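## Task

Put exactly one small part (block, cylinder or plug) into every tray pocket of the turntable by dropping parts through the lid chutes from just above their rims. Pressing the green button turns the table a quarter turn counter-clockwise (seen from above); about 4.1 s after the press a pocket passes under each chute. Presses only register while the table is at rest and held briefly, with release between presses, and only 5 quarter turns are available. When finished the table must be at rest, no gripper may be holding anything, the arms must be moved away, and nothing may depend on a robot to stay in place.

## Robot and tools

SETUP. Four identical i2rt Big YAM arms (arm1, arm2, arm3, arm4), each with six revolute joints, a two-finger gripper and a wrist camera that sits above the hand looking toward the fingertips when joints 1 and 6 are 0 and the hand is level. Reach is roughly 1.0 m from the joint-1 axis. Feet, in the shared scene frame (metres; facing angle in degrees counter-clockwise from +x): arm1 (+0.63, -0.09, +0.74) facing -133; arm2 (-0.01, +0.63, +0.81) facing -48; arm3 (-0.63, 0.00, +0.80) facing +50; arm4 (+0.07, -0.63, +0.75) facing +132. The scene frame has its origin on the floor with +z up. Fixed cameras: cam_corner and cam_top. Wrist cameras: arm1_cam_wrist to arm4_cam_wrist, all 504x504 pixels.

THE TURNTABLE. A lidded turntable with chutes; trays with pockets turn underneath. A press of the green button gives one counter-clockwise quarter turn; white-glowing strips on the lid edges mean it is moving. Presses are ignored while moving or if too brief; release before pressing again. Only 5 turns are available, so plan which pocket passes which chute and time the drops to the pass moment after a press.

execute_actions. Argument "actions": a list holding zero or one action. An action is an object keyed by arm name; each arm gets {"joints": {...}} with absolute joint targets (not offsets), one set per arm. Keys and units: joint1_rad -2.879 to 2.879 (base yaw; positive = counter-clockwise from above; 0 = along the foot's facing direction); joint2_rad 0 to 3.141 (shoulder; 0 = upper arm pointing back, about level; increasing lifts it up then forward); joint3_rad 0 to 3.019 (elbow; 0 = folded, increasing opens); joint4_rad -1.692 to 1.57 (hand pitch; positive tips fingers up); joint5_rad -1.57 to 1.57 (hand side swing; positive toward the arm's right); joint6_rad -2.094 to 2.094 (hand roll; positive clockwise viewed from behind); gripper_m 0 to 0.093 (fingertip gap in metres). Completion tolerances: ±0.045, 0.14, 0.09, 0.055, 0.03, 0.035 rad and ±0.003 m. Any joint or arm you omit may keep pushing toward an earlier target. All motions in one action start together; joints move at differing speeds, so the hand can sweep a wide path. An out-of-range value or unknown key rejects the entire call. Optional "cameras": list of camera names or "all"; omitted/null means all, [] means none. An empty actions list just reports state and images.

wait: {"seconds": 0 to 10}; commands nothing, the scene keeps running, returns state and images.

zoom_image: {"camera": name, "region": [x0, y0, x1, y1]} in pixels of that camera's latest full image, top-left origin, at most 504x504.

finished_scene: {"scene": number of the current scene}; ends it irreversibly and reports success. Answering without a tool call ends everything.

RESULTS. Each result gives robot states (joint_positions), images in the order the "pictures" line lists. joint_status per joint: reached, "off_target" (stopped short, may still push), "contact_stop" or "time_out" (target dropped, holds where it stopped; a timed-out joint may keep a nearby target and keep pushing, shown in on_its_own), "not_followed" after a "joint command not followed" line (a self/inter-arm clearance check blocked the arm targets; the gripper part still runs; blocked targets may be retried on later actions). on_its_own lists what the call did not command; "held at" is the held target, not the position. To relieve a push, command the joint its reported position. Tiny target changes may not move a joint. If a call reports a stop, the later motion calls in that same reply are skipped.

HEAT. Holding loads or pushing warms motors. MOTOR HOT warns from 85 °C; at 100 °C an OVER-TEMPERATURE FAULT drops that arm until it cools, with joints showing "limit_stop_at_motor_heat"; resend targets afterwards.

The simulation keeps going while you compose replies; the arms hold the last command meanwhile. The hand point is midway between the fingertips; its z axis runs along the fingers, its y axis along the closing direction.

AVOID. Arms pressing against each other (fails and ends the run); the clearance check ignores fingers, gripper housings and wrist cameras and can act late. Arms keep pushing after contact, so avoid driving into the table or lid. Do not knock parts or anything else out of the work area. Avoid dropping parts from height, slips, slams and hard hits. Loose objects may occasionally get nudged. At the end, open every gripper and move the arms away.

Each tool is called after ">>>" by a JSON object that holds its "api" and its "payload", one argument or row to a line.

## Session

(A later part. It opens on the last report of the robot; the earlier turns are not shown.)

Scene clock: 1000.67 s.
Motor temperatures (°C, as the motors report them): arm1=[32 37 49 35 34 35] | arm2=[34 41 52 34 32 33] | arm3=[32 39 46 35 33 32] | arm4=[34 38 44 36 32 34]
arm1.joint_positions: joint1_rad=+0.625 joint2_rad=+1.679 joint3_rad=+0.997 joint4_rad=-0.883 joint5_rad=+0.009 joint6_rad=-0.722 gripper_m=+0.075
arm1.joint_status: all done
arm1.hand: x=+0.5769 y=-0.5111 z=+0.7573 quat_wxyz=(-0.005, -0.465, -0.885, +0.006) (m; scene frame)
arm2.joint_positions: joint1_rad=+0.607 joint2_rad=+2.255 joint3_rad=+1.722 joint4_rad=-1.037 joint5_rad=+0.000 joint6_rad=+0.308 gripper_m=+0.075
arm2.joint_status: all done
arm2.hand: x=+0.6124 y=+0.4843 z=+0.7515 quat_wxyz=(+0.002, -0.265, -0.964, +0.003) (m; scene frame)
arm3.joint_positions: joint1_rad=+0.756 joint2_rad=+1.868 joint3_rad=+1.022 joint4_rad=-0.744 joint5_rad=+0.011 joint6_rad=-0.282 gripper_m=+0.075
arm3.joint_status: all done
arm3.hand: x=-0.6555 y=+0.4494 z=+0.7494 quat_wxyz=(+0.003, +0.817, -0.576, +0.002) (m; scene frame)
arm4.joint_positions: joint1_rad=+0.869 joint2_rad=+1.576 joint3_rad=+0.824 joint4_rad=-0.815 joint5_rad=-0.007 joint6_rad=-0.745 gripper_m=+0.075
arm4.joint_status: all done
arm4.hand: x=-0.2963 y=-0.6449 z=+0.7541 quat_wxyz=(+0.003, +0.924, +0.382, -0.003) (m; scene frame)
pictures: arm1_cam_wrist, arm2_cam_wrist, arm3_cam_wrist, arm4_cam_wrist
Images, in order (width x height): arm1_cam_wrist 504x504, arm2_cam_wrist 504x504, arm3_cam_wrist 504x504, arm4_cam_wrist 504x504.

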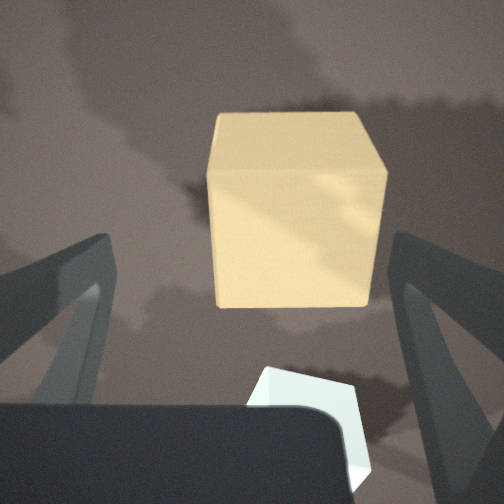

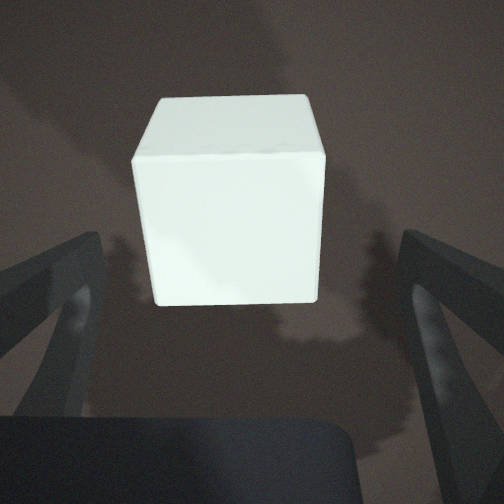

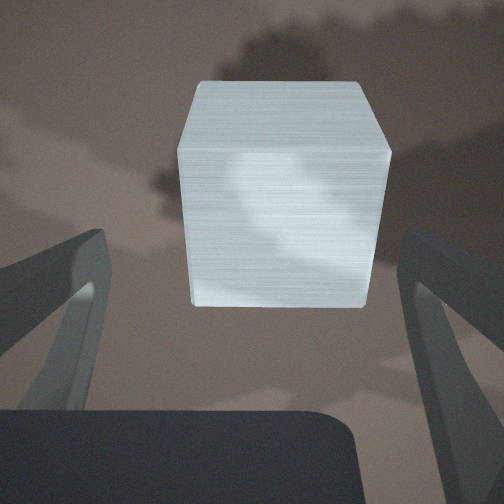

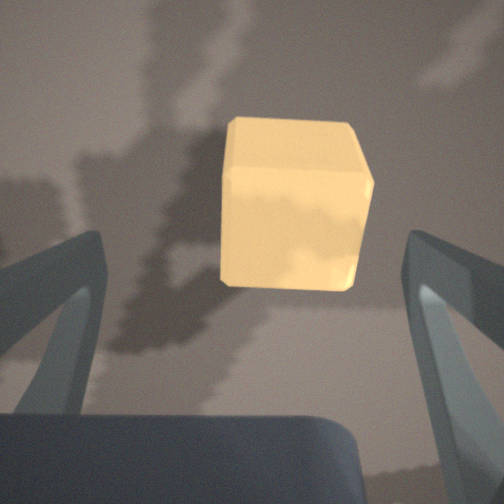

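>>> {"api": "execute_actions", "payload": {
  "actions": [
    {"arm1":{"joints":{"joint2_rad":1.705,"joint4_rad":-0.85}}}
  ],
  "cameras": []
}}

>>> {"api": "execute_actions", "payload": {
  "actions": [
    {"arm1":{"joints":{"gripper_m":0.02}},"arm2":{"joints":{"gripper_m":0.02}},"arm3":{"joints":{"gripper_m":0.02}},"arm4":{"joints":{"gripper_m":0.015}}}
  ],
  "cameras": ["arm1_cam_wrist","arm2_cam_wrist","arm3_cam_wrist","arm4_cam_wrist"]
}}

Scene clock: 1007.43 s.
Motor temperatures (°C, as the motors report them): arm1=[32 37 48 35 34 35] | arm2=[34 41 51 34 32 33] | arm3=[32 39 45 35 33 32] | arm4=[34 38 44 36 32 34]
arm1.joint_positions: joint1_rad=+0.625 joint2_rad=+1.679 joint3_rad=+0.997 joint4_rad=-0.866 joint5_rad=+0.009 joint6_rad=-0.722 gripper_m=+0.075
arm1.joint_status: all done
arm1.hand: x=+0.5764 y=-0.5152 z=+0.7574 quat_wxyz=(-0.008, -0.465, -0.885, +0.014) (m; scene frame)
arm2.joint_positions: joint1_rad=+0.607 joint2_rad=+2.255 joint3_rad=+1.722 joint4_rad=-1.037 joint5_rad=+0.000 joint6_rad=+0.308 gripper_m=+0.075
arm2.joint_status: not commanded
arm2.hand: x=+0.6124 y=+0.4843 z=+0.7515 quat_wxyz=(+0.002, -0.265, -0.964, +0.003) (m; scene frame)
arm3.joint_positions: joint1_rad=+0.756 joint2_rad=+1.868 joint3_rad=+1.022 joint4_rad=-0.744 joint5_rad=+0.011 joint6_rad=-0.282 gripper_m=+0.075
arm3.joint_status: not commanded
arm3.hand: x=-0.6555 y=+0.4494 z=+0.7494 quat_wxyz=(+0.003, +0.817, -0.576, +0.002) (m; scene frame)
arm4.joint_positions: joint1_rad=+0.869 joint2_rad=+1.576 joint3_rad=+0.824 joint4_rad=-0.815 joint5_rad=-0.007 joint6_rad=-0.745 gripper_m=+0.075
arm4.joint_status: not commanded
arm4.hand: x=-0.2963 y=-0.6449 z=+0.7541 quat_wxyz=(+0.003, +0.924, +0.382, -0.003) (m; scene frame)
pictures: none
No camera images: the call's "cameras" was empty. Leave "cameras" out to get every camera's image.

Scene clock: 1008.07 s.
Motor temperatures (°C, as the motors report them): arm1=[32 37 48 35 34 35] | arm2=[34 41 51 34 32 33] | arm3=[32 39 45 35 33 32] | arm4=[34 38 44 36 32 34]
arm1.joint_positions: joint1_rad=+0.625 joint2_rad=+1.679 joint3_rad=+0.997 joint4_rad=-0.866 joint5_rad=+0.010 joint6_rad=-0.723 gripper_m=+0.038
arm1.joint_status: gripper_m off_target (ended at +0.038, target +0.020)
arm1.hand: x=+0.5763 y=-0.5153 z=+0.7574 quat_wxyz=(-0.008, -0.465, -0.885, +0.014) (m; scene frame)
arm2.joint_positions: joint1_rad=+0.607 joint2_rad=+2.255 joint3_rad=+1.722 joint4_rad=-1.037 joint5_rad=+0.000 joint6_rad=+0.309 gripper_m=+0.039
arm2.joint_status: gripper_m off_target (ended at +0.039, target +0.020)
arm2.hand: x=+0.6124 y=+0.4843 z=+0.7515 quat_wxyz=(+0.002, -0.265, -0.964, +0.003) (m; scene frame)
arm3.joint_positions: joint1_rad=+0.756 joint2_rad=+1.868 joint3_rad=+1.022 joint4_rad=-0.743 joint5_rad=+0.012 joint6_rad=-0.283 gripper_m=+0.039
arm3.joint_status: gripper_m off_target (ended at +0.039, target +0.020)
arm3.hand: x=-0.6556 y=+0.4496 z=+0.7494 quat_wxyz=(+0.003, +0.818, -0.576, +0.002) (m; scene frame)
arm4.joint_positions: joint1_rad=+0.869 joint2_rad=+1.576 joint3_rad=+0.824 joint4_rad=-0.815 joint5_rad=-0.007 joint6_rad=-0.746 gripper_m=+0.030
arm4.joint_status: gripper_m off_target (ended at +0.030, target +0.015)
arm4.hand: x=-0.2963 y=-0.6449 z=+0.7541 quat_wxyz=(+0.003, +0.924, +0.382, -0.003) (m; scene frame)
pictures: arm1_cam_wrist, arm2_cam_wrist, arm3_cam_wrist, arm4_cam_wrist
Images, in order (width x height): arm1_cam_wrist 504x504, arm2_cam_wrist 504x504, arm3_cam_wrist 504x504, arm4_cam_wrist 504x504.

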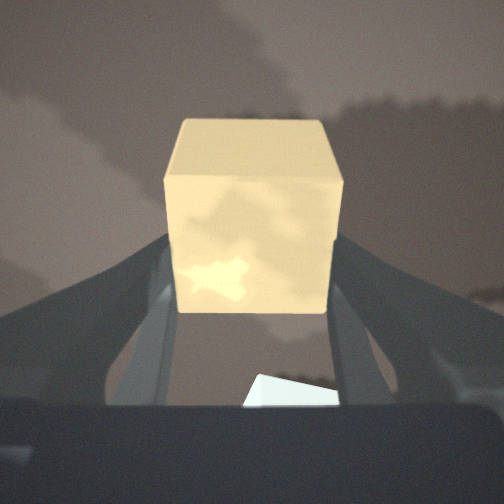

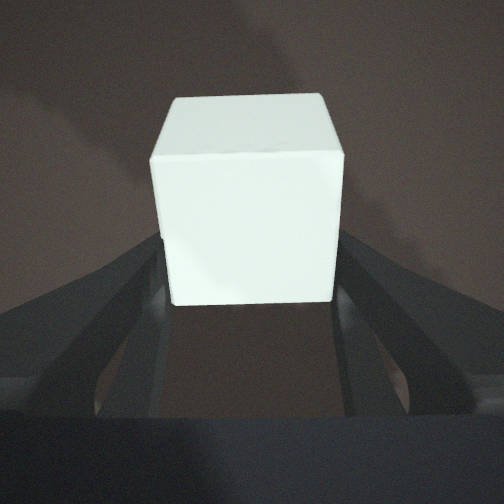

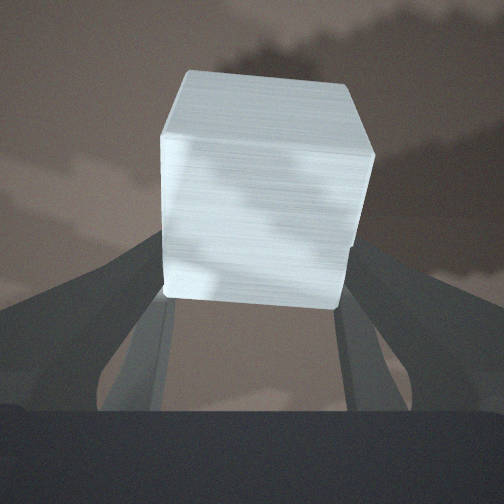

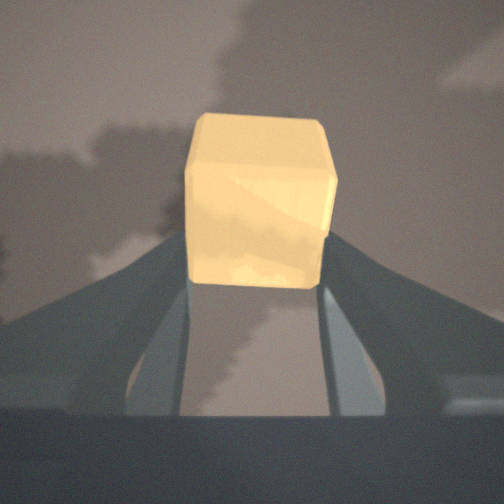

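>>> {"api": "execute_actions", "payload": {
  "actions": [
    {"arm1":{"joints":{"gripper_m":0.06,"joint2_rad":1.68}},"arm3":{"joints":{"gripper_m":0.065}}}
  ],
  "cameras": []
}}

>>> {"api": "execute_actions", "payload": {
  "actions": [
    {"arm1":{"joints":{"joint3_rad":0.965}},"arm3":{"joints":{"joint4_rad":-0.68}}}
  ],
  "cameras": []
}}

>>> {"api": "execute_actions", "payload": {
  "actions": [
    {"arm1":{"joints":{"gripper_m":0.02}},"arm3":{"joints":{"gripper_m":0.02}}}
  ],
  "cameras": ["arm1_cam_wrist","arm3_cam_wrist"]
}}

Scene clock: 1025.30 s.
Motor temperatures (°C, as the motors report them): arm1=[32 37 47 35 34 35] | arm2=[34 42 51 34 32 33] | arm3=[32 40 44 35 33 32] | arm4=[34 38 44 36 32 34]
arm1.joint_positions: joint1_rad=+0.625 joint2_rad=+1.679 joint3_rad=+0.997 joint4_rad=-0.866 joint5_rad=+0.010 joint6_rad=-0.723 gripper_m=+0.060
arm1.joint_status: all done
arm1.hand: x=+0.5763 y=-0.5153 z=+0.7574 quat_wxyz=(-0.008, -0.465, -0.885, +0.014) (m; scene frame)
arm2.joint_positions: joint1_rad=+0.607 joint2_rad=+2.255 joint3_rad=+1.722 joint4_rad=-1.037 joint5_rad=+0.000 joint6_rad=+0.309 gripper_m=+0.039
arm2.joint_status: not commanded
arm2.hand: x=+0.6124 y=+0.4843 z=+0.7515 quat_wxyz=(+0.002, -0.265, -0.964, +0.003) (m; scene frame)
arm3.joint_positions: joint1_rad=+0.756 joint2_rad=+1.868 joint3_rad=+1.022 joint4_rad=-0.743 joint5_rad=+0.012 joint6_rad=-0.283 gripper_m=+0.065
arm3.joint_status: all done
arm3.hand: x=-0.6556 y=+0.4496 z=+0.7494 quat_wxyz=(+0.003, +0.818, -0.576, +0.002) (m; scene frame)
arm4.joint_positions: joint1_rad=+0.869 joint2_rad=+1.576 joint3_rad=+0.824 joint4_rad=-0.815 joint5_rad=-0.007 joint6_rad=-0.746 gripper_m=+0.030
arm4.joint_status: not commanded
arm4.hand: x=-0.2963 y=-0.6449 z=+0.7541 quat_wxyz=(+0.003, +0.924, +0.382, -0.003) (m; scene frame)
pictures: none
No camera images: the call's "cameras" was empty. Leave "cameras" out to get every camera's image.

Scene clock: 1025.93 s.
Motor temperatures (°C, as the motors report them): arm1=[32 37 47 35 34 35] | arm2=[34 42 51 34 32 33] | arm3=[32 40 44 35 33 32] | arm4=[34 38 44 36 32 34]
arm1.joint_positions: joint1_rad=+0.625 joint2_rad=+1.679 joint3_rad=+0.972 joint4_rad=-0.864 joint5_rad=+0.010 joint6_rad=-0.723 gripper_m=+0.060
arm1.joint_status: all done
arm1.hand: x=+0.5778 y=-0.5039 z=+0.7500 quat_wxyz=(-0.004, -0.465, -0.885, +0.004) (m; scene frame)
arm2.joint_positions: joint1_rad=+0.607 joint2_rad=+2.255 joint3_rad=+1.722 joint4_rad=-1.037 joint5_rad=+0.000 joint6_rad=+0.309 gripper_m=+0.039
arm2.joint_status: not commanded
arm2.hand: x=+0.6124 y=+0.4843 z=+0.7515 quat_wxyz=(+0.002, -0.265, -0.964, +0.003) (m; scene frame)
arm3.joint_positions: joint1_rad=+0.756 joint2_rad=+1.868 joint3_rad=+1.022 joint4_rad=-0.699 joint5_rad=+0.012 joint6_rad=-0.283 gripper_m=+0.065
arm3.joint_status: all done
arm3.hand: x=-0.6562 y=+0.4604 z=+0.7496 quat_wxyz=(-0.014, +0.817, -0.576, -0.012) (m; scene frame)
arm4.joint_positions: joint1_rad=+0.869 joint2_rad=+1.576 joint3_rad=+0.824 joint4_rad=-0.815 joint5_rad=-0.007 joint6_rad=-0.746 gripper_m=+0.030
arm4.joint_status: not commanded
arm4.hand: x=-0.2963 y=-0.6449 z=+0.7541 quat_wxyz=(+0.003, +0.924, +0.382, -0.003) (m; scene frame)
pictures: none
No camera images: the call's "cameras" was empty. Leave "cameras" out to get every camera's image.

Scene clock: 1026.53 s.
Motor temperatures (°C, as the motors report them): arm1=[32 37 47 35 34 35] | arm2=[34 42 51 34 32 33] | arm3=[32 40 44 35 33 32] | arm4=[34 38 44 36 32 34]
arm1.joint_positions: joint1_rad=+0.625 joint2_rad=+1.679 joint3_rad=+0.972 joint4_rad=-0.864 joint5_rad=+0.010 joint6_rad=-0.723 gripper_m=+0.038
arm1.joint_status: gripper_m off_target (ended at +0.038, target +0.020)
arm1.hand: x=+0.5778 y=-0.5039 z=+0.7500 quat_wxyz=(-0.004, -0.465, -0.885, +0.004) (m; scene frame)
arm2.joint_positions: joint1_rad=+0.607 joint2_rad=+2.255 joint3_rad=+1.722 joint4_rad=-1.037 joint5_rad=+0.000 joint6_rad=+0.309 gripper_m=+0.039
arm2.joint_status: not commanded
arm2.hand: x=+0.6124 y=+0.4843 z=+0.7515 quat_wxyz=(+0.002, -0.265, -0.964, +0.003) (m; scene frame)
arm3.joint_positions: joint1_rad=+0.756 joint2_rad=+1.868 joint3_rad=+1.022 joint4_rad=-0.699 joint5_rad=+0.012 joint6_rad=-0.283 gripper_m=+0.040
arm3.joint_status: gripper_m off_target (ended at +0.040, target +0.020)
arm3.hand: x=-0.6562 y=+0.4605 z=+0.7496 quat_wxyz=(-0.015, +0.818, -0.576, -0.012) (m; scene frame)
arm4.joint_positions: joint1_rad=+0.869 joint2_rad=+1.576 joint3_rad=+0.824 joint4_rad=-0.815 joint5_rad=-0.007 joint6_rad=-0.746 gripper_m=+0.030
arm4.joint_status: not commanded
arm4.hand: x=-0.2963 y=-0.6449 z=+0.7541 quat_wxyz=(+0.003, +0.924, +0.382, -0.003) (m; scene frame)
pictures: arm1_cam_wrist, arm3_cam_wrist
Images, in order (width x height): arm1_cam_wrist 504x504, arm3_cam_wrist 504x504.

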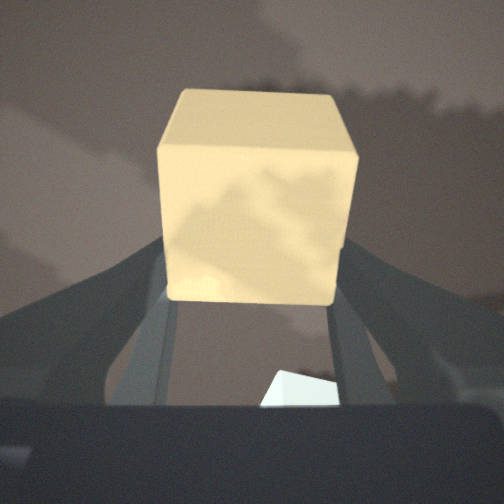

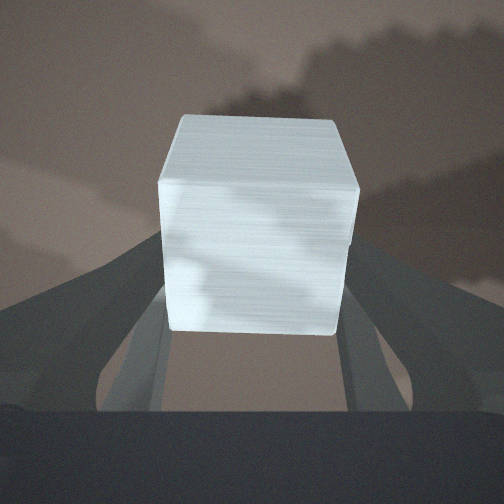

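>>> {"api": "execute_actions", "payload": {
  "actions": [
    {"arm1":{"joints":{"gripper_m":0.065}}}
  ],
  "cameras": []
}}

>>> {"api": "execute_actions", "payload": {
  "actions": [
    {"arm1":{"joints":{"joint4_rad":-0.795}}}
  ],
  "cameras": []
}}

>>> {"api": "execute_actions", "payload": {
  "actions": [
    {"arm1":{"joints":{"gripper_m":0.02}}}
  ],
  "cameras": ["arm1_cam_wrist"]
}}

Scene clock: 1033.67 s.
Motor temperatures (°C, as the motors report them): arm1=[32 37 46 35 34 35] | arm2=[34 43 51 34 32 33] | arm3=[32 40 44 35 33 32] | arm4=[34 38 44 36 32 34]
arm1.joint_positions: joint1_rad=+0.625 joint2_rad=+1.679 joint3_rad=+0.972 joint4_rad=-0.864 joint5_rad=+0.010 joint6_rad=-0.723 gripper_m=+0.065
arm1.joint_status: all done
arm1.hand: x=+0.5778 y=-0.5039 z=+0.7500 quat_wxyz=(-0.004, -0.465, -0.885, +0.004) (m; scene frame)
arm2.joint_positions: joint1_rad=+0.607 joint2_rad=+2.255 joint3_rad=+1.722 joint4_rad=-1.037 joint5_rad=+0.000 joint6_rad=+0.309 gripper_m=+0.039
arm2.joint_status: not commanded
arm2.hand: x=+0.6124 y=+0.4843 z=+0.7515 quat_wxyz=(+0.002, -0.265, -0.964, +0.003) (m; scene frame)
arm3.joint_positions: joint1_rad=+0.756 joint2_rad=+1.868 joint3_rad=+1.022 joint4_rad=-0.699 joint5_rad=+0.012 joint6_rad=-0.283 gripper_m=+0.040
arm3.joint_status: not commanded
arm3.hand: x=-0.6562 y=+0.4605 z=+0.7496 quat_wxyz=(-0.015, +0.818, -0.576, -0.012) (m; scene frame)
arm4.joint_positions: joint1_rad=+0.869 joint2_rad=+1.576 joint3_rad=+0.824 joint4_rad=-0.815 joint5_rad=-0.007 joint6_rad=-0.746 gripper_m=+0.030
arm4.joint_status: not commanded
arm4.hand: x=-0.2963 y=-0.6449 z=+0.7541 quat_wxyz=(+0.003, +0.924, +0.382, -0.003) (m; scene frame)
pictures: none
No camera images: the call's "cameras" was empty. Leave "cameras" out to get every camera's image.

Scene clock: 1034.30 s.
Motor temperatures (°C, as the motors report them): arm1=[32 37 46 35 34 35] | arm2=[34 43 51 34 32 33] | arm3=[32 40 44 35 33 32] | arm4=[34 38 44 36 32 34]
arm1.joint_positions: joint1_rad=+0.625 joint2_rad=+1.679 joint3_rad=+0.972 joint4_rad=-0.812 joint5_rad=+0.010 joint6_rad=-0.723 gripper_m=+0.065
arm1.joint_status: all done
arm1.hand: x=+0.5763 y=-0.5165 z=+0.7504 quat_wxyz=(-0.013, -0.465, -0.885, +0.028) (m; scene frame)
arm2.joint_positions: joint1_rad=+0.607 joint2_rad=+2.255 joint3_rad=+1.722 joint4_rad=-1.037 joint5_rad=+0.000 joint6_rad=+0.309 gripper_m=+0.039
arm2.joint_status: not commanded
arm2.hand: x=+0.6124 y=+0.4843 z=+0.7515 quat_wxyz=(+0.002, -0.265, -0.964, +0.003) (m; scene frame)
arm3.joint_positions: joint1_rad=+0.756 joint2_rad=+1.868 joint3_rad=+1.022 joint4_rad=-0.699 joint5_rad=+0.012 joint6_rad=-0.283 gripper_m=+0.040
arm3.joint_status: not commanded
arm3.hand: x=-0.6562 y=+0.4605 z=+0.7496 quat_wxyz=(-0.015, +0.818, -0.576, -0.012) (m; scene frame)
arm4.joint_positions: joint1_rad=+0.869 joint2_rad=+1.576 joint3_rad=+0.824 joint4_rad=-0.815 joint5_rad=-0.007 joint6_rad=-0.746 gripper_m=+0.030
arm4.joint_status: not commanded
arm4.hand: x=-0.2963 y=-0.6449 z=+0.7541 quat_wxyz=(+0.003, +0.924, +0.382, -0.003) (m; scene frame)
pictures: none
No camera images: the call's "cameras" was empty. Leave "cameras" out to get every camera's image.

Scene clock: 1034.90 s.
Motor temperatures (°C, as the motors report them): arm1=[32 37 46 35 34 35] | arm2=[34 43 51 34 32 33] | arm3=[32 40 44 35 33 32] | arm4=[34 38 44 36 32 34]
arm1.joint_positions: joint1_rad=+0.625 joint2_rad=+1.679 joint3_rad=+0.972 joint4_rad=-0.811 joint5_rad=+0.010 joint6_rad=-0.723 gripper_m=+0.039
arm1.joint_status: gripper_m off_target (ended at +0.039, target +0.020)
arm1.hand: x=+0.5762 y=-0.5166 z=+0.7504 quat_wxyz=(-0.013, -0.465, -0.885, +0.028) (m; scene frame)
arm2.joint_positions: joint1_rad=+0.607 joint2_rad=+2.255 joint3_rad=+1.722 joint4_rad=-1.037 joint5_rad=+0.000 joint6_rad=+0.309 gripper_m=+0.039
arm2.joint_status: not commanded
arm2.hand: x=+0.6124 y=+0.4843 z=+0.7515 quat_wxyz=(+0.002, -0.265, -0.964, +0.003) (m; scene frame)
arm3.joint_positions: joint1_rad=+0.756 joint2_rad=+1.868 joint3_rad=+1.022 joint4_rad=-0.699 joint5_rad=+0.012 joint6_rad=-0.283 gripper_m=+0.040
arm3.joint_status: not commanded
arm3.hand: x=-0.6562 y=+0.4605 z=+0.7496 quat_wxyz=(-0.015, +0.818, -0.576, -0.012) (m; scene frame)
arm4.joint_positions: joint1_rad=+0.869 joint2_rad=+1.576 joint3_rad=+0.824 joint4_rad=-0.815 joint5_rad=-0.007 joint6_rad=-0.746 gripper_m=+0.030
arm4.joint_status: not commanded
arm4.hand: x=-0.2963 y=-0.6449 z=+0.7541 quat_wxyz=(+0.003, +0.924, +0.382, -0.003) (m; scene frame)
pictures: arm1_cam_wrist
Images, in order (width x height): arm1_cam_wrist 504x504.

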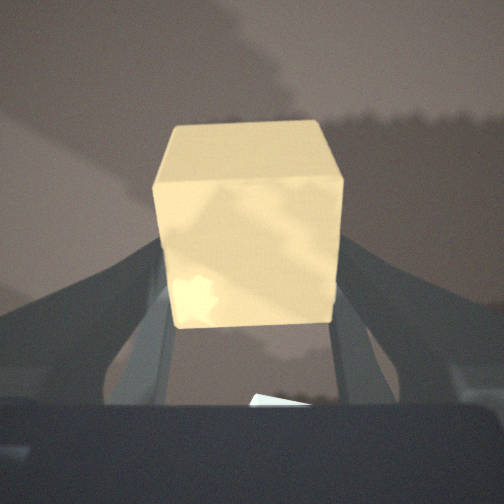

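>>> {"api": "execute_actions", "payload": {
  "actions": [
    {"arm1":{"joints":{"joint2_rad":1.38}},"arm2":{"joints":{"joint2_rad":1.95}},"arm3":{"joints":{"joint2_rad":1.55}},"arm4":{"joints":{"joint2_rad":1.27}}}
  ],
  "cameras": []
}}

>>> {"api": "execute_actions", "payload": {
  "actions": [
    {"arm1":{"joints":{"joint2_rad":0.8,"joint3_rad":1.0,"joint4_rad":-1.6,"joint6_rad":0.0}},"arm2":{"joints":{"joint2_rad":1.3,"joint4_rad":-1.5,"joint6_rad":0.0}},"arm3":{"joints":{"joint2_rad":0.8,"joint3_rad":1.0,"joint4_rad":-1.6,"joint6_rad":0.0}},"arm4":{"joints":{"joint2_rad":0.8,"joint3_rad":1.0,"joint4_rad":-1.6,"joint6_rad":0.0}}}
  ],
  "cameras": []
}}

>>> {"api": "execute_actions", "payload": {
  "actions": [
    {"arm1":{"joints":{"joint1_rad":-1.022}},"arm2":{"joints":{"joint2_rad":0.8,"joint3_rad":1.0,"joint4_rad":-1.6}},"arm3":{"joints":{"joint1_rad":-0.98}},"arm4":{"joints":{"joint1_rad":-0.58}}}
  ],
  "cameras": []
}}

>>> {"api": "execute_actions", "payload": {
  "actions": [
    {"arm1":{"joints":{"joint2_rad":1.13,"joint3_rad":1.40,"joint4_rad":-1.45}},"arm2":{"joints":{"joint1_rad":-0.775}},"arm3":{"joints":{"joint2_rad":1.0,"joint3_rad":0.865,"joint4_rad":-1.3}}}
  ],
  "cameras": []
}}

>>> {"api": "execute_actions", "payload": {
  "actions": [
    {"arm1":{"joints":{"joint2_rad":1.45}},"arm2":{"joints":{"joint2_rad":1.2,"joint3_rad":1.11,"joint4_rad":-1.3}},"arm3":{"joints":{"joint2_rad":1.235,"joint4_rad":-1.215}}}
  ],
  "cameras": []
}}

>>> {"api": "execute_actions", "payload": {
  "actions": [
    {"arm2":{"joints":{"joint2_rad":1.527,"joint4_rad":-1.175}}}
  ]
}}

Scene clock: 1050.53 s.
Motor temperatures (°C, as the motors report them): arm1=[32 37 46 35 34 35] | arm2=[34 43 51 34 32 33] | arm3=[32 40 44 35 33 32] | arm4=[34 38 44 36 32 34]
arm1.joint_positions: joint1_rad=+0.625 joint2_rad=+1.360 joint3_rad=+0.965 joint4_rad=-0.811 joint5_rad=+0.010 joint6_rad=-0.723 gripper_m=+0.039
arm1.joint_status: all done
arm1.hand: x=+0.5726 y=-0.5308 z=+0.8827 quat_wxyz=(-0.069, -0.459, -0.869, +0.173) (m; scene frame)
arm2.joint_positions: joint1_rad=+0.607 joint2_rad=+1.944 joint3_rad=+1.733 joint4_rad=-1.033 joint5_rad=+0.000 joint6_rad=+0.309 gripper_m=+0.039
arm2.joint_status: all done
arm2.hand: x=+0.6455 y=+0.4780 z=+0.9557 quat_wxyz=(-0.159, -0.261, -0.952, -0.003) (m; scene frame)
arm3.joint_positions: joint1_rad=+0.756 joint2_rad=+1.547 joint3_rad=+1.018 joint4_rad=-0.699 joint5_rad=+0.012 joint6_rad=-0.283 gripper_m=+0.040
arm3.joint_status: all done
arm3.hand: x=-0.6565 y=+0.4950 z=+0.8957 quat_wxyz=(-0.138, +0.804, -0.568, -0.110) (m; scene frame)
arm4.joint_positions: joint1_rad=+0.869 joint2_rad=+1.260 joint3_rad=+0.824 joint4_rad=-0.815 joint5_rad=-0.007 joint6_rad=-0.746 gripper_m=+0.030
arm4.joint_status: all done
arm4.hand: x=-0.3189 y=-0.6456 z=+0.8692 quat_wxyz=(-0.051, +0.912, +0.377, -0.151) (m; scene frame)
pictures: none
No camera images: the call's "cameras" was empty. Leave "cameras" out to get every camera's image.

Scene clock: 1052.30 s.
Motor temperatures (°C, as the motors report them): arm1=[32 37 47 35 34 35] | arm2=[34 43 51 34 32 33] | arm3=[32 40 44 35 33 32] | arm4=[34 38 44 36 32 34]
arm1.joint_positions: joint1_rad=+0.625 joint2_rad=+0.788 joint3_rad=+0.965 joint4_rad=-1.585 joint5_rad=+0.010 joint6_rad=-0.008 gripper_m=+0.039
arm1.joint_status: all done
arm1.hand: x=+0.5982 y=-0.3005 z=+1.0141 quat_wxyz=(-0.059, -0.743, -0.664, +0.063) (m; scene frame)
arm2.joint_positions: joint1_rad=+0.607 joint2_rad=+1.304 joint3_rad=+1.737 joint4_rad=-1.489 joint5_rad=+0.000 joint6_rad=+0.012 gripper_m=+0.039
arm2.joint_status: all done
arm2.hand: x=+0.4335 y=+0.5292 z=+1.2712 quat_wxyz=(-0.250, -0.115, -0.961, +0.030) (m; scene frame)
arm3.joint_positions: joint1_rad=+0.756 joint2_rad=+0.797 joint3_rad=+0.984 joint4_rad=-1.586 joint5_rad=+0.012 joint6_rad=-0.008 gripper_m=+0.040
arm3.joint_status: all done
arm3.hand: x=-0.6376 y=+0.2233 z=+1.0836 quat_wxyz=(-0.063, +0.727, -0.680, -0.066) (m; scene frame)
arm4.joint_positions: joint1_rad=+0.869 joint2_rad=+0.794 joint3_rad=+0.967 joint4_rad=-1.592 joint5_rad=-0.007 joint6_rad=-0.016 gripper_m=+0.030
arm4.joint_status: all done
arm4.hand: x=-0.1429 y=-0.6386 z=+1.0229 quat_wxyz=(+0.005, +0.997, +0.027, -0.076) (m; scene frame)
pictures: none
No camera images: the call's "cameras" was empty. Leave "cameras" out to get every camera's image.

Scene clock: 1054.17 s.
Motor temperatures (°C, as the motors report them): arm1=[32 37 47 35 34 35] | arm2=[34 42 51 34 32 33] | arm3=[32 40 44 35 33 32] | arm4=[34 38 45 36 32 34]
arm1.joint_positions: joint1_rad=-1.017 joint2_rad=+0.791 joint3_rad=+0.965 joint4_rad=-1.585 joint5_rad=+0.011 joint6_rad=-0.006 gripper_m=+0.039
arm1.joint_status: all done
arm1.hand: x=+0.4114 y=-0.0398 z=+1.0082 quat_wxyz=(+0.009, -0.993, +0.092, +0.072) (m; scene frame)
arm2.joint_positions: joint1_rad=+0.607 joint2_rad=+0.804 joint3_rad=+0.995 joint4_rad=-1.595 joint5_rad=+0.000 joint6_rad=+0.012 gripper_m=+0.039
arm2.joint_status: all done
arm2.hand: x=+0.2067 y=+0.5805 z=+1.0932 quat_wxyz=(-0.079, -0.119, -0.990, +0.012) (m; scene frame)
arm3.joint_positions: joint1_rad=-0.976 joint2_rad=+0.797 joint3_rad=+0.984 joint4_rad=-1.586 joint5_rad=+0.013 joint6_rad=-0.007 gripper_m=+0.039
arm3.joint_status: all done
arm3.hand: x=-0.4048 y=-0.0248 z=+1.0781 quat_wxyz=(-0.079, -0.048, -0.996, +0.006) (m; scene frame)
arm4.joint_positions: joint1_rad=-0.572 joint2_rad=+0.794 joint3_rad=+0.967 joint4_rad=-1.592 joint5_rad=-0.007 joint6_rad=-0.014 gripper_m=+0.030
arm4.joint_status: all done
arm4.hand: x=+0.0378 y=-0.4146 z=+1.0225 quat_wxyz=(-0.046, +0.766, -0.638, -0.059) (m; scene frame)
pictures: none
No camera images: the call's "cameras" was empty. Leave "cameras" out to get every camera's image.

Scene clock: 1055.87 s.
Motor temperatures (°C, as the motors report them): arm1=[32 37 48 35 34 35] | arm2=[34 42 51 34 32 33] | arm3=[32 39 44 35 33 32] | arm4=[34 38 45 36 32 34]
arm1.joint_positions: joint1_rad=-1.017 joint2_rad=+1.132 joint3_rad=+1.351 joint4_rad=-1.462 joint5_rad=+0.011 joint6_rad=-0.006 gripper_m=+0.039
arm1.joint_status: all done
arm1.hand: x=+0.2581 y=-0.0098 z=+1.0871 quat_wxyz=(+0.017, -0.983, +0.092, +0.155) (m; scene frame)
arm2.joint_positions: joint1_rad=-0.772 joint2_rad=+0.804 joint3_rad=+0.995 joint4_rad=-1.595 joint5_rad=+0.001 joint6_rad=+0.010 gripper_m=+0.039
arm2.joint_status: all done
arm2.hand: x=-0.0198 y=+0.4077 z=+1.0958 quat_wxyz=(-0.057, -0.720, -0.689, +0.064) (m; scene frame)
arm3.joint_positions: joint1_rad=-0.976 joint2_rad=+1.019 joint3_rad=+0.850 joint4_rad=-1.320 joint5_rad=+0.013 joint6_rad=-0.007 gripper_m=+0.039
arm3.joint_status: all done
arm3.hand: x=-0.3519 y=-0.0292 z=+0.9790 quat_wxyz=(-0.034, -0.047, -0.998, +0.004) (m; scene frame)
arm4.joint_positions: joint1_rad=-0.572 joint2_rad=+0.794 joint3_rad=+0.967 joint4_rad=-1.592 joint5_rad=-0.007 joint6_rad=-0.014 gripper_m=+0.030
arm4.joint_status: not commanded
arm4.hand: x=+0.0378 y=-0.4146 z=+1.0225 quat_wxyz=(-0.046, +0.766, -0.638, -0.059) (m; scene frame)
pictures: none
No camera images: the call's "cameras" was empty. Leave "cameras" out to get every camera's image.

Scene clock: 1057.17 s.
Motor temperatures (°C, as the motors report them): arm1=[32 37 48 35 34 35] | arm2=[34 42 51 34 32 33] | arm3=[32 39 44 35 33 32] | arm4=[34 37 45 36 32 34]
arm1.joint_positions: joint1_rad=-1.017 joint2_rad=+1.460 joint3_rad=+1.370 joint4_rad=-1.461 joint5_rad=+0.011 joint6_rad=-0.006 gripper_m=+0.039
arm1.joint_status: all done
arm1.hand: x=+0.2024 y=+0.0000 z=+0.9683 quat_wxyz=(+0.002, -0.996, +0.092, +0.002) (m; scene frame)
arm2.joint_positions: joint1_rad=-0.772 joint2_rad=+1.203 joint3_rad=+1.089 joint4_rad=-1.312 joint5_rad=+0.001 joint6_rad=+0.010 gripper_m=+0.039
arm2.joint_status: all done
arm2.hand: x=-0.0252 y=+0.2672 z=+1.0377 quat_wxyz=(-0.050, -0.721, -0.689, +0.056) (m; scene frame)
arm3.joint_positions: joint1_rad=-0.976 joint2_rad=+1.238 joint3_rad=+0.853 joint4_rad=-1.228 joint5_rad=+0.012 joint6_rad=-0.006 gripper_m=+0.039
arm3.joint_status: all done
arm3.hand: x=-0.3242 y=-0.0311 z=+0.9210 quat_wxyz=(+0.028, -0.047, -0.999, +0.000) (m; scene frame)
arm4.joint_positions: joint1_rad=-0.572 joint2_rad=+0.794 joint3_rad=+0.967 joint4_rad=-1.592 joint5_rad=-0.007 joint6_rad=-0.014 gripper_m=+0.030
arm4.joint_status: not commanded
arm4.hand: x=+0.0378 y=-0.4146 z=+1.0225 quat_wxyz=(-0.046, +0.766, -0.638, -0.059) (m; scene frame)
pictures: none
No camera images: the call's "cameras" was empty. Leave "cameras" out to get every camera's image.

Scene clock: 1058.17 s.
Motor temperatures (°C, as the motors report them): arm1=[32 37 48 35 34 35] | arm2=[34 41 51 34 32 33] | arm3=[32 39 44 35 33 32] | arm4=[34 37 46 36 32 34]
arm1.joint_positions: joint1_rad=-1.017 joint2_rad=+1.460 joint3_rad=+1.370 joint4_rad=-1.461 joint5_rad=+0.011 joint6_rad=-0.006 gripper_m=+0.039
arm1.joint_status: not commanded
arm1.hand: x=+0.2024 y=+0.0000 z=+0.9683 quat_wxyz=(+0.002, -0.996, +0.092, +0.002) (m; scene frame)
arm2.joint_positions: joint1_rad=-0.772 joint2_rad=+1.528 joint3_rad=+1.096 joint4_rad=-1.180 joint5_rad=+0.002 joint6_rad=+0.009 gripper_m=+0.039
arm2.joint_status: all done
arm2.hand: x=-0.0279 y=+0.2205 z=+0.9225 quat_wxyz=(+0.016, -0.723, -0.691, -0.010) (m; scene frame)
arm3.joint_positions: joint1_rad=-0.976 joint2_rad=+1.238 joint3_rad=+0.853 joint4_rad=-1.228 joint5_rad=+0.012 joint6_rad=-0.006 gripper_m=+0.039
arm3.joint_status: not commanded
arm3.hand: x=-0.3242 y=-0.0311 z=+0.9210 quat_wxyz=(+0.028, -0.047, -0.999, +0.000) (m; scene frame)
arm4.joint_positions: joint1_rad=-0.572 joint2_rad=+0.794 joint3_rad=+0.967 joint4_rad=-1.592 joint5_rad=-0.007 joint6_rad=-0.014 gripper_m=+0.030
arm4.joint_status: not commanded
arm4.hand: x=+0.0378 y=-0.4146 z=+1.0225 quat_wxyz=(-0.046, +0.766, -0.638, -0.059) (m; scene frame)
pictures: arm1_cam_wrist, arm2_cam_wrist, arm3_cam_wrist, arm4_cam_wrist, cam_corner, cam_top
Images, in order (width x height): arm1_cam_wrist 504x504, arm2_cam_wrist 504x504, arm3_cam_wrist 504x504, arm4_cam_wrist 504x504, cam_corner 504x504, cam_top 504x504.

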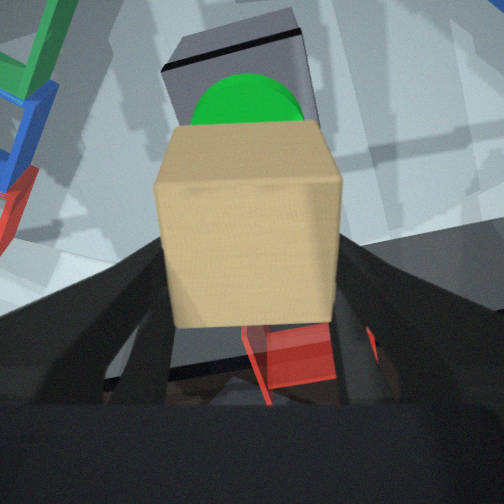

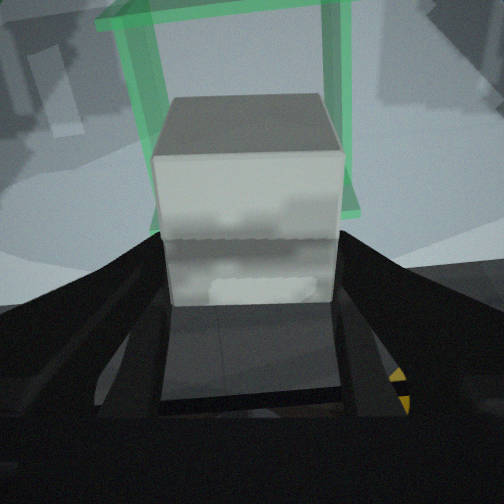

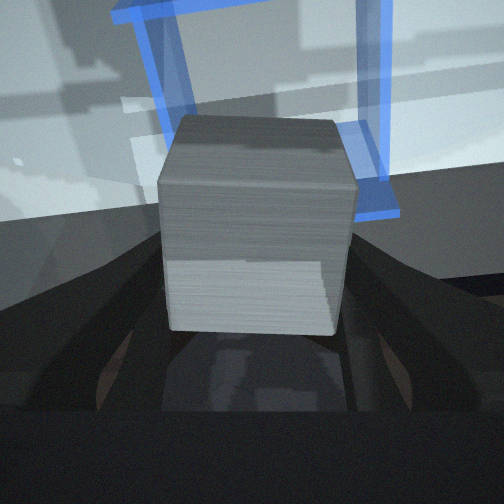

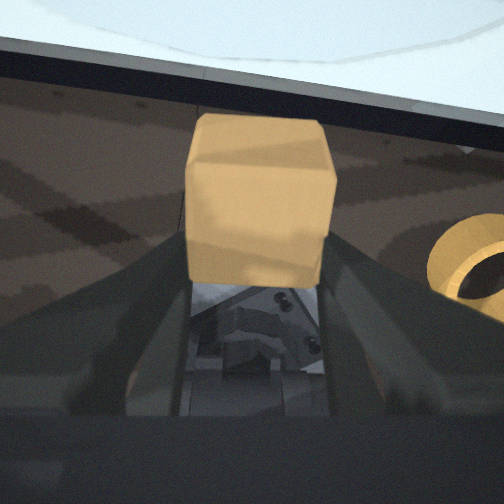

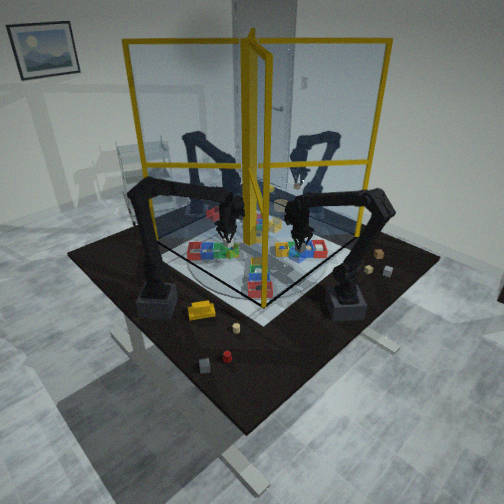

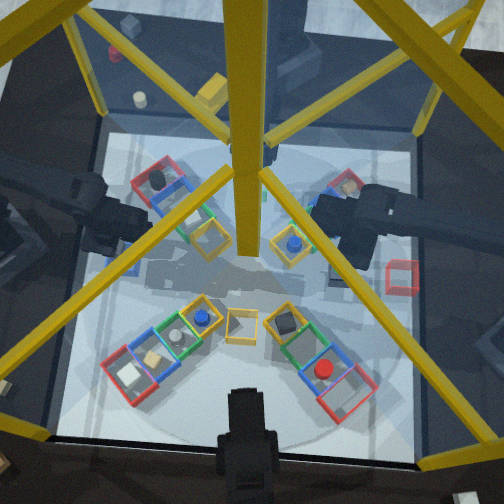

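>>> {"api": "execute_actions", "payload": {
  "actions": [
    {"arm2":{"joints":{"joint6_rad":-0.08}},"arm3":{"joints":{"joint1_rad":-0.997,"joint4_rad":-1.185,"joint6_rad":-0.1}}}
  ],
  "cameras": ["arm2_cam_wrist","arm3_cam_wrist"]
}}

Scene clock: 1079.70 s.
Motor temperatures (°C, as the motors report them): arm1=[32 37 50 35 34 35] | arm2=[34 40 51 34 32 33] | arm3=[32 39 45 35 33 32] | arm4=[34 37 48 35 32 34]
arm1.joint_positions: joint1_rad=-1.017 joint2_rad=+1.460 joint3_rad=+1.370 joint4_rad=-1.461 joint5_rad=+0.011 joint6_rad=-0.006 gripper_m=+0.039
arm1.joint_status: not commanded
arm1.hand: x=+0.2024 y=+0.0000 z=+0.9683 quat_wxyz=(+0.002, -0.996, +0.092, +0.002) (m; scene frame)
arm2.joint_positions: joint1_rad=-0.772 joint2_rad=+1.528 joint3_rad=+1.096 joint4_rad=-1.180 joint5_rad=+0.002 joint6_rad=-0.068 gripper_m=+0.039
arm2.joint_status: all done
arm2.hand: x=-0.0279 y=+0.2205 z=+0.9225 quat_wxyz=(+0.015, -0.695, -0.718, -0.010) (m; scene frame)
arm3.joint_positions: joint1_rad=-0.988 joint2_rad=+1.238 joint3_rad=+0.853 joint4_rad=-1.208 joint5_rad=+0.012 joint6_rad=-0.091 gripper_m=+0.039
arm3.joint_status: all done
arm3.hand: x=-0.3199 y=-0.0353 z=+0.9207 quat_wxyz=(+0.018, -0.011, -1.000, +0.000) (m; scene frame)
arm4.joint_positions: joint1_rad=-0.572 joint2_rad=+0.794 joint3_rad=+0.967 joint4_rad=-1.592 joint5_rad=-0.007 joint6_rad=-0.014 gripper_m=+0.030
arm4.joint_status: not commanded
arm4.hand: x=+0.0378 y=-0.4146 z=+1.0225 quat_wxyz=(-0.046, +0.766, -0.638, -0.059) (m; scene frame)
pictures: arm2_cam_wrist, arm3_cam_wrist
Images, in order (width x height): arm2_cam_wrist 504x504, arm3_cam_wrist 504x504.

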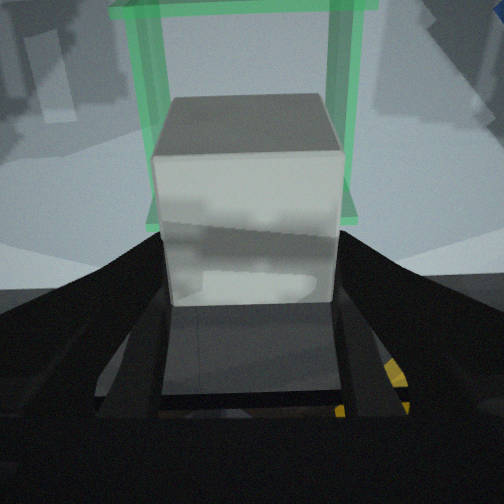

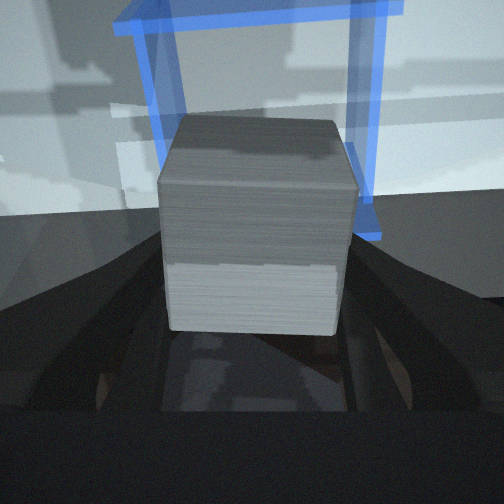

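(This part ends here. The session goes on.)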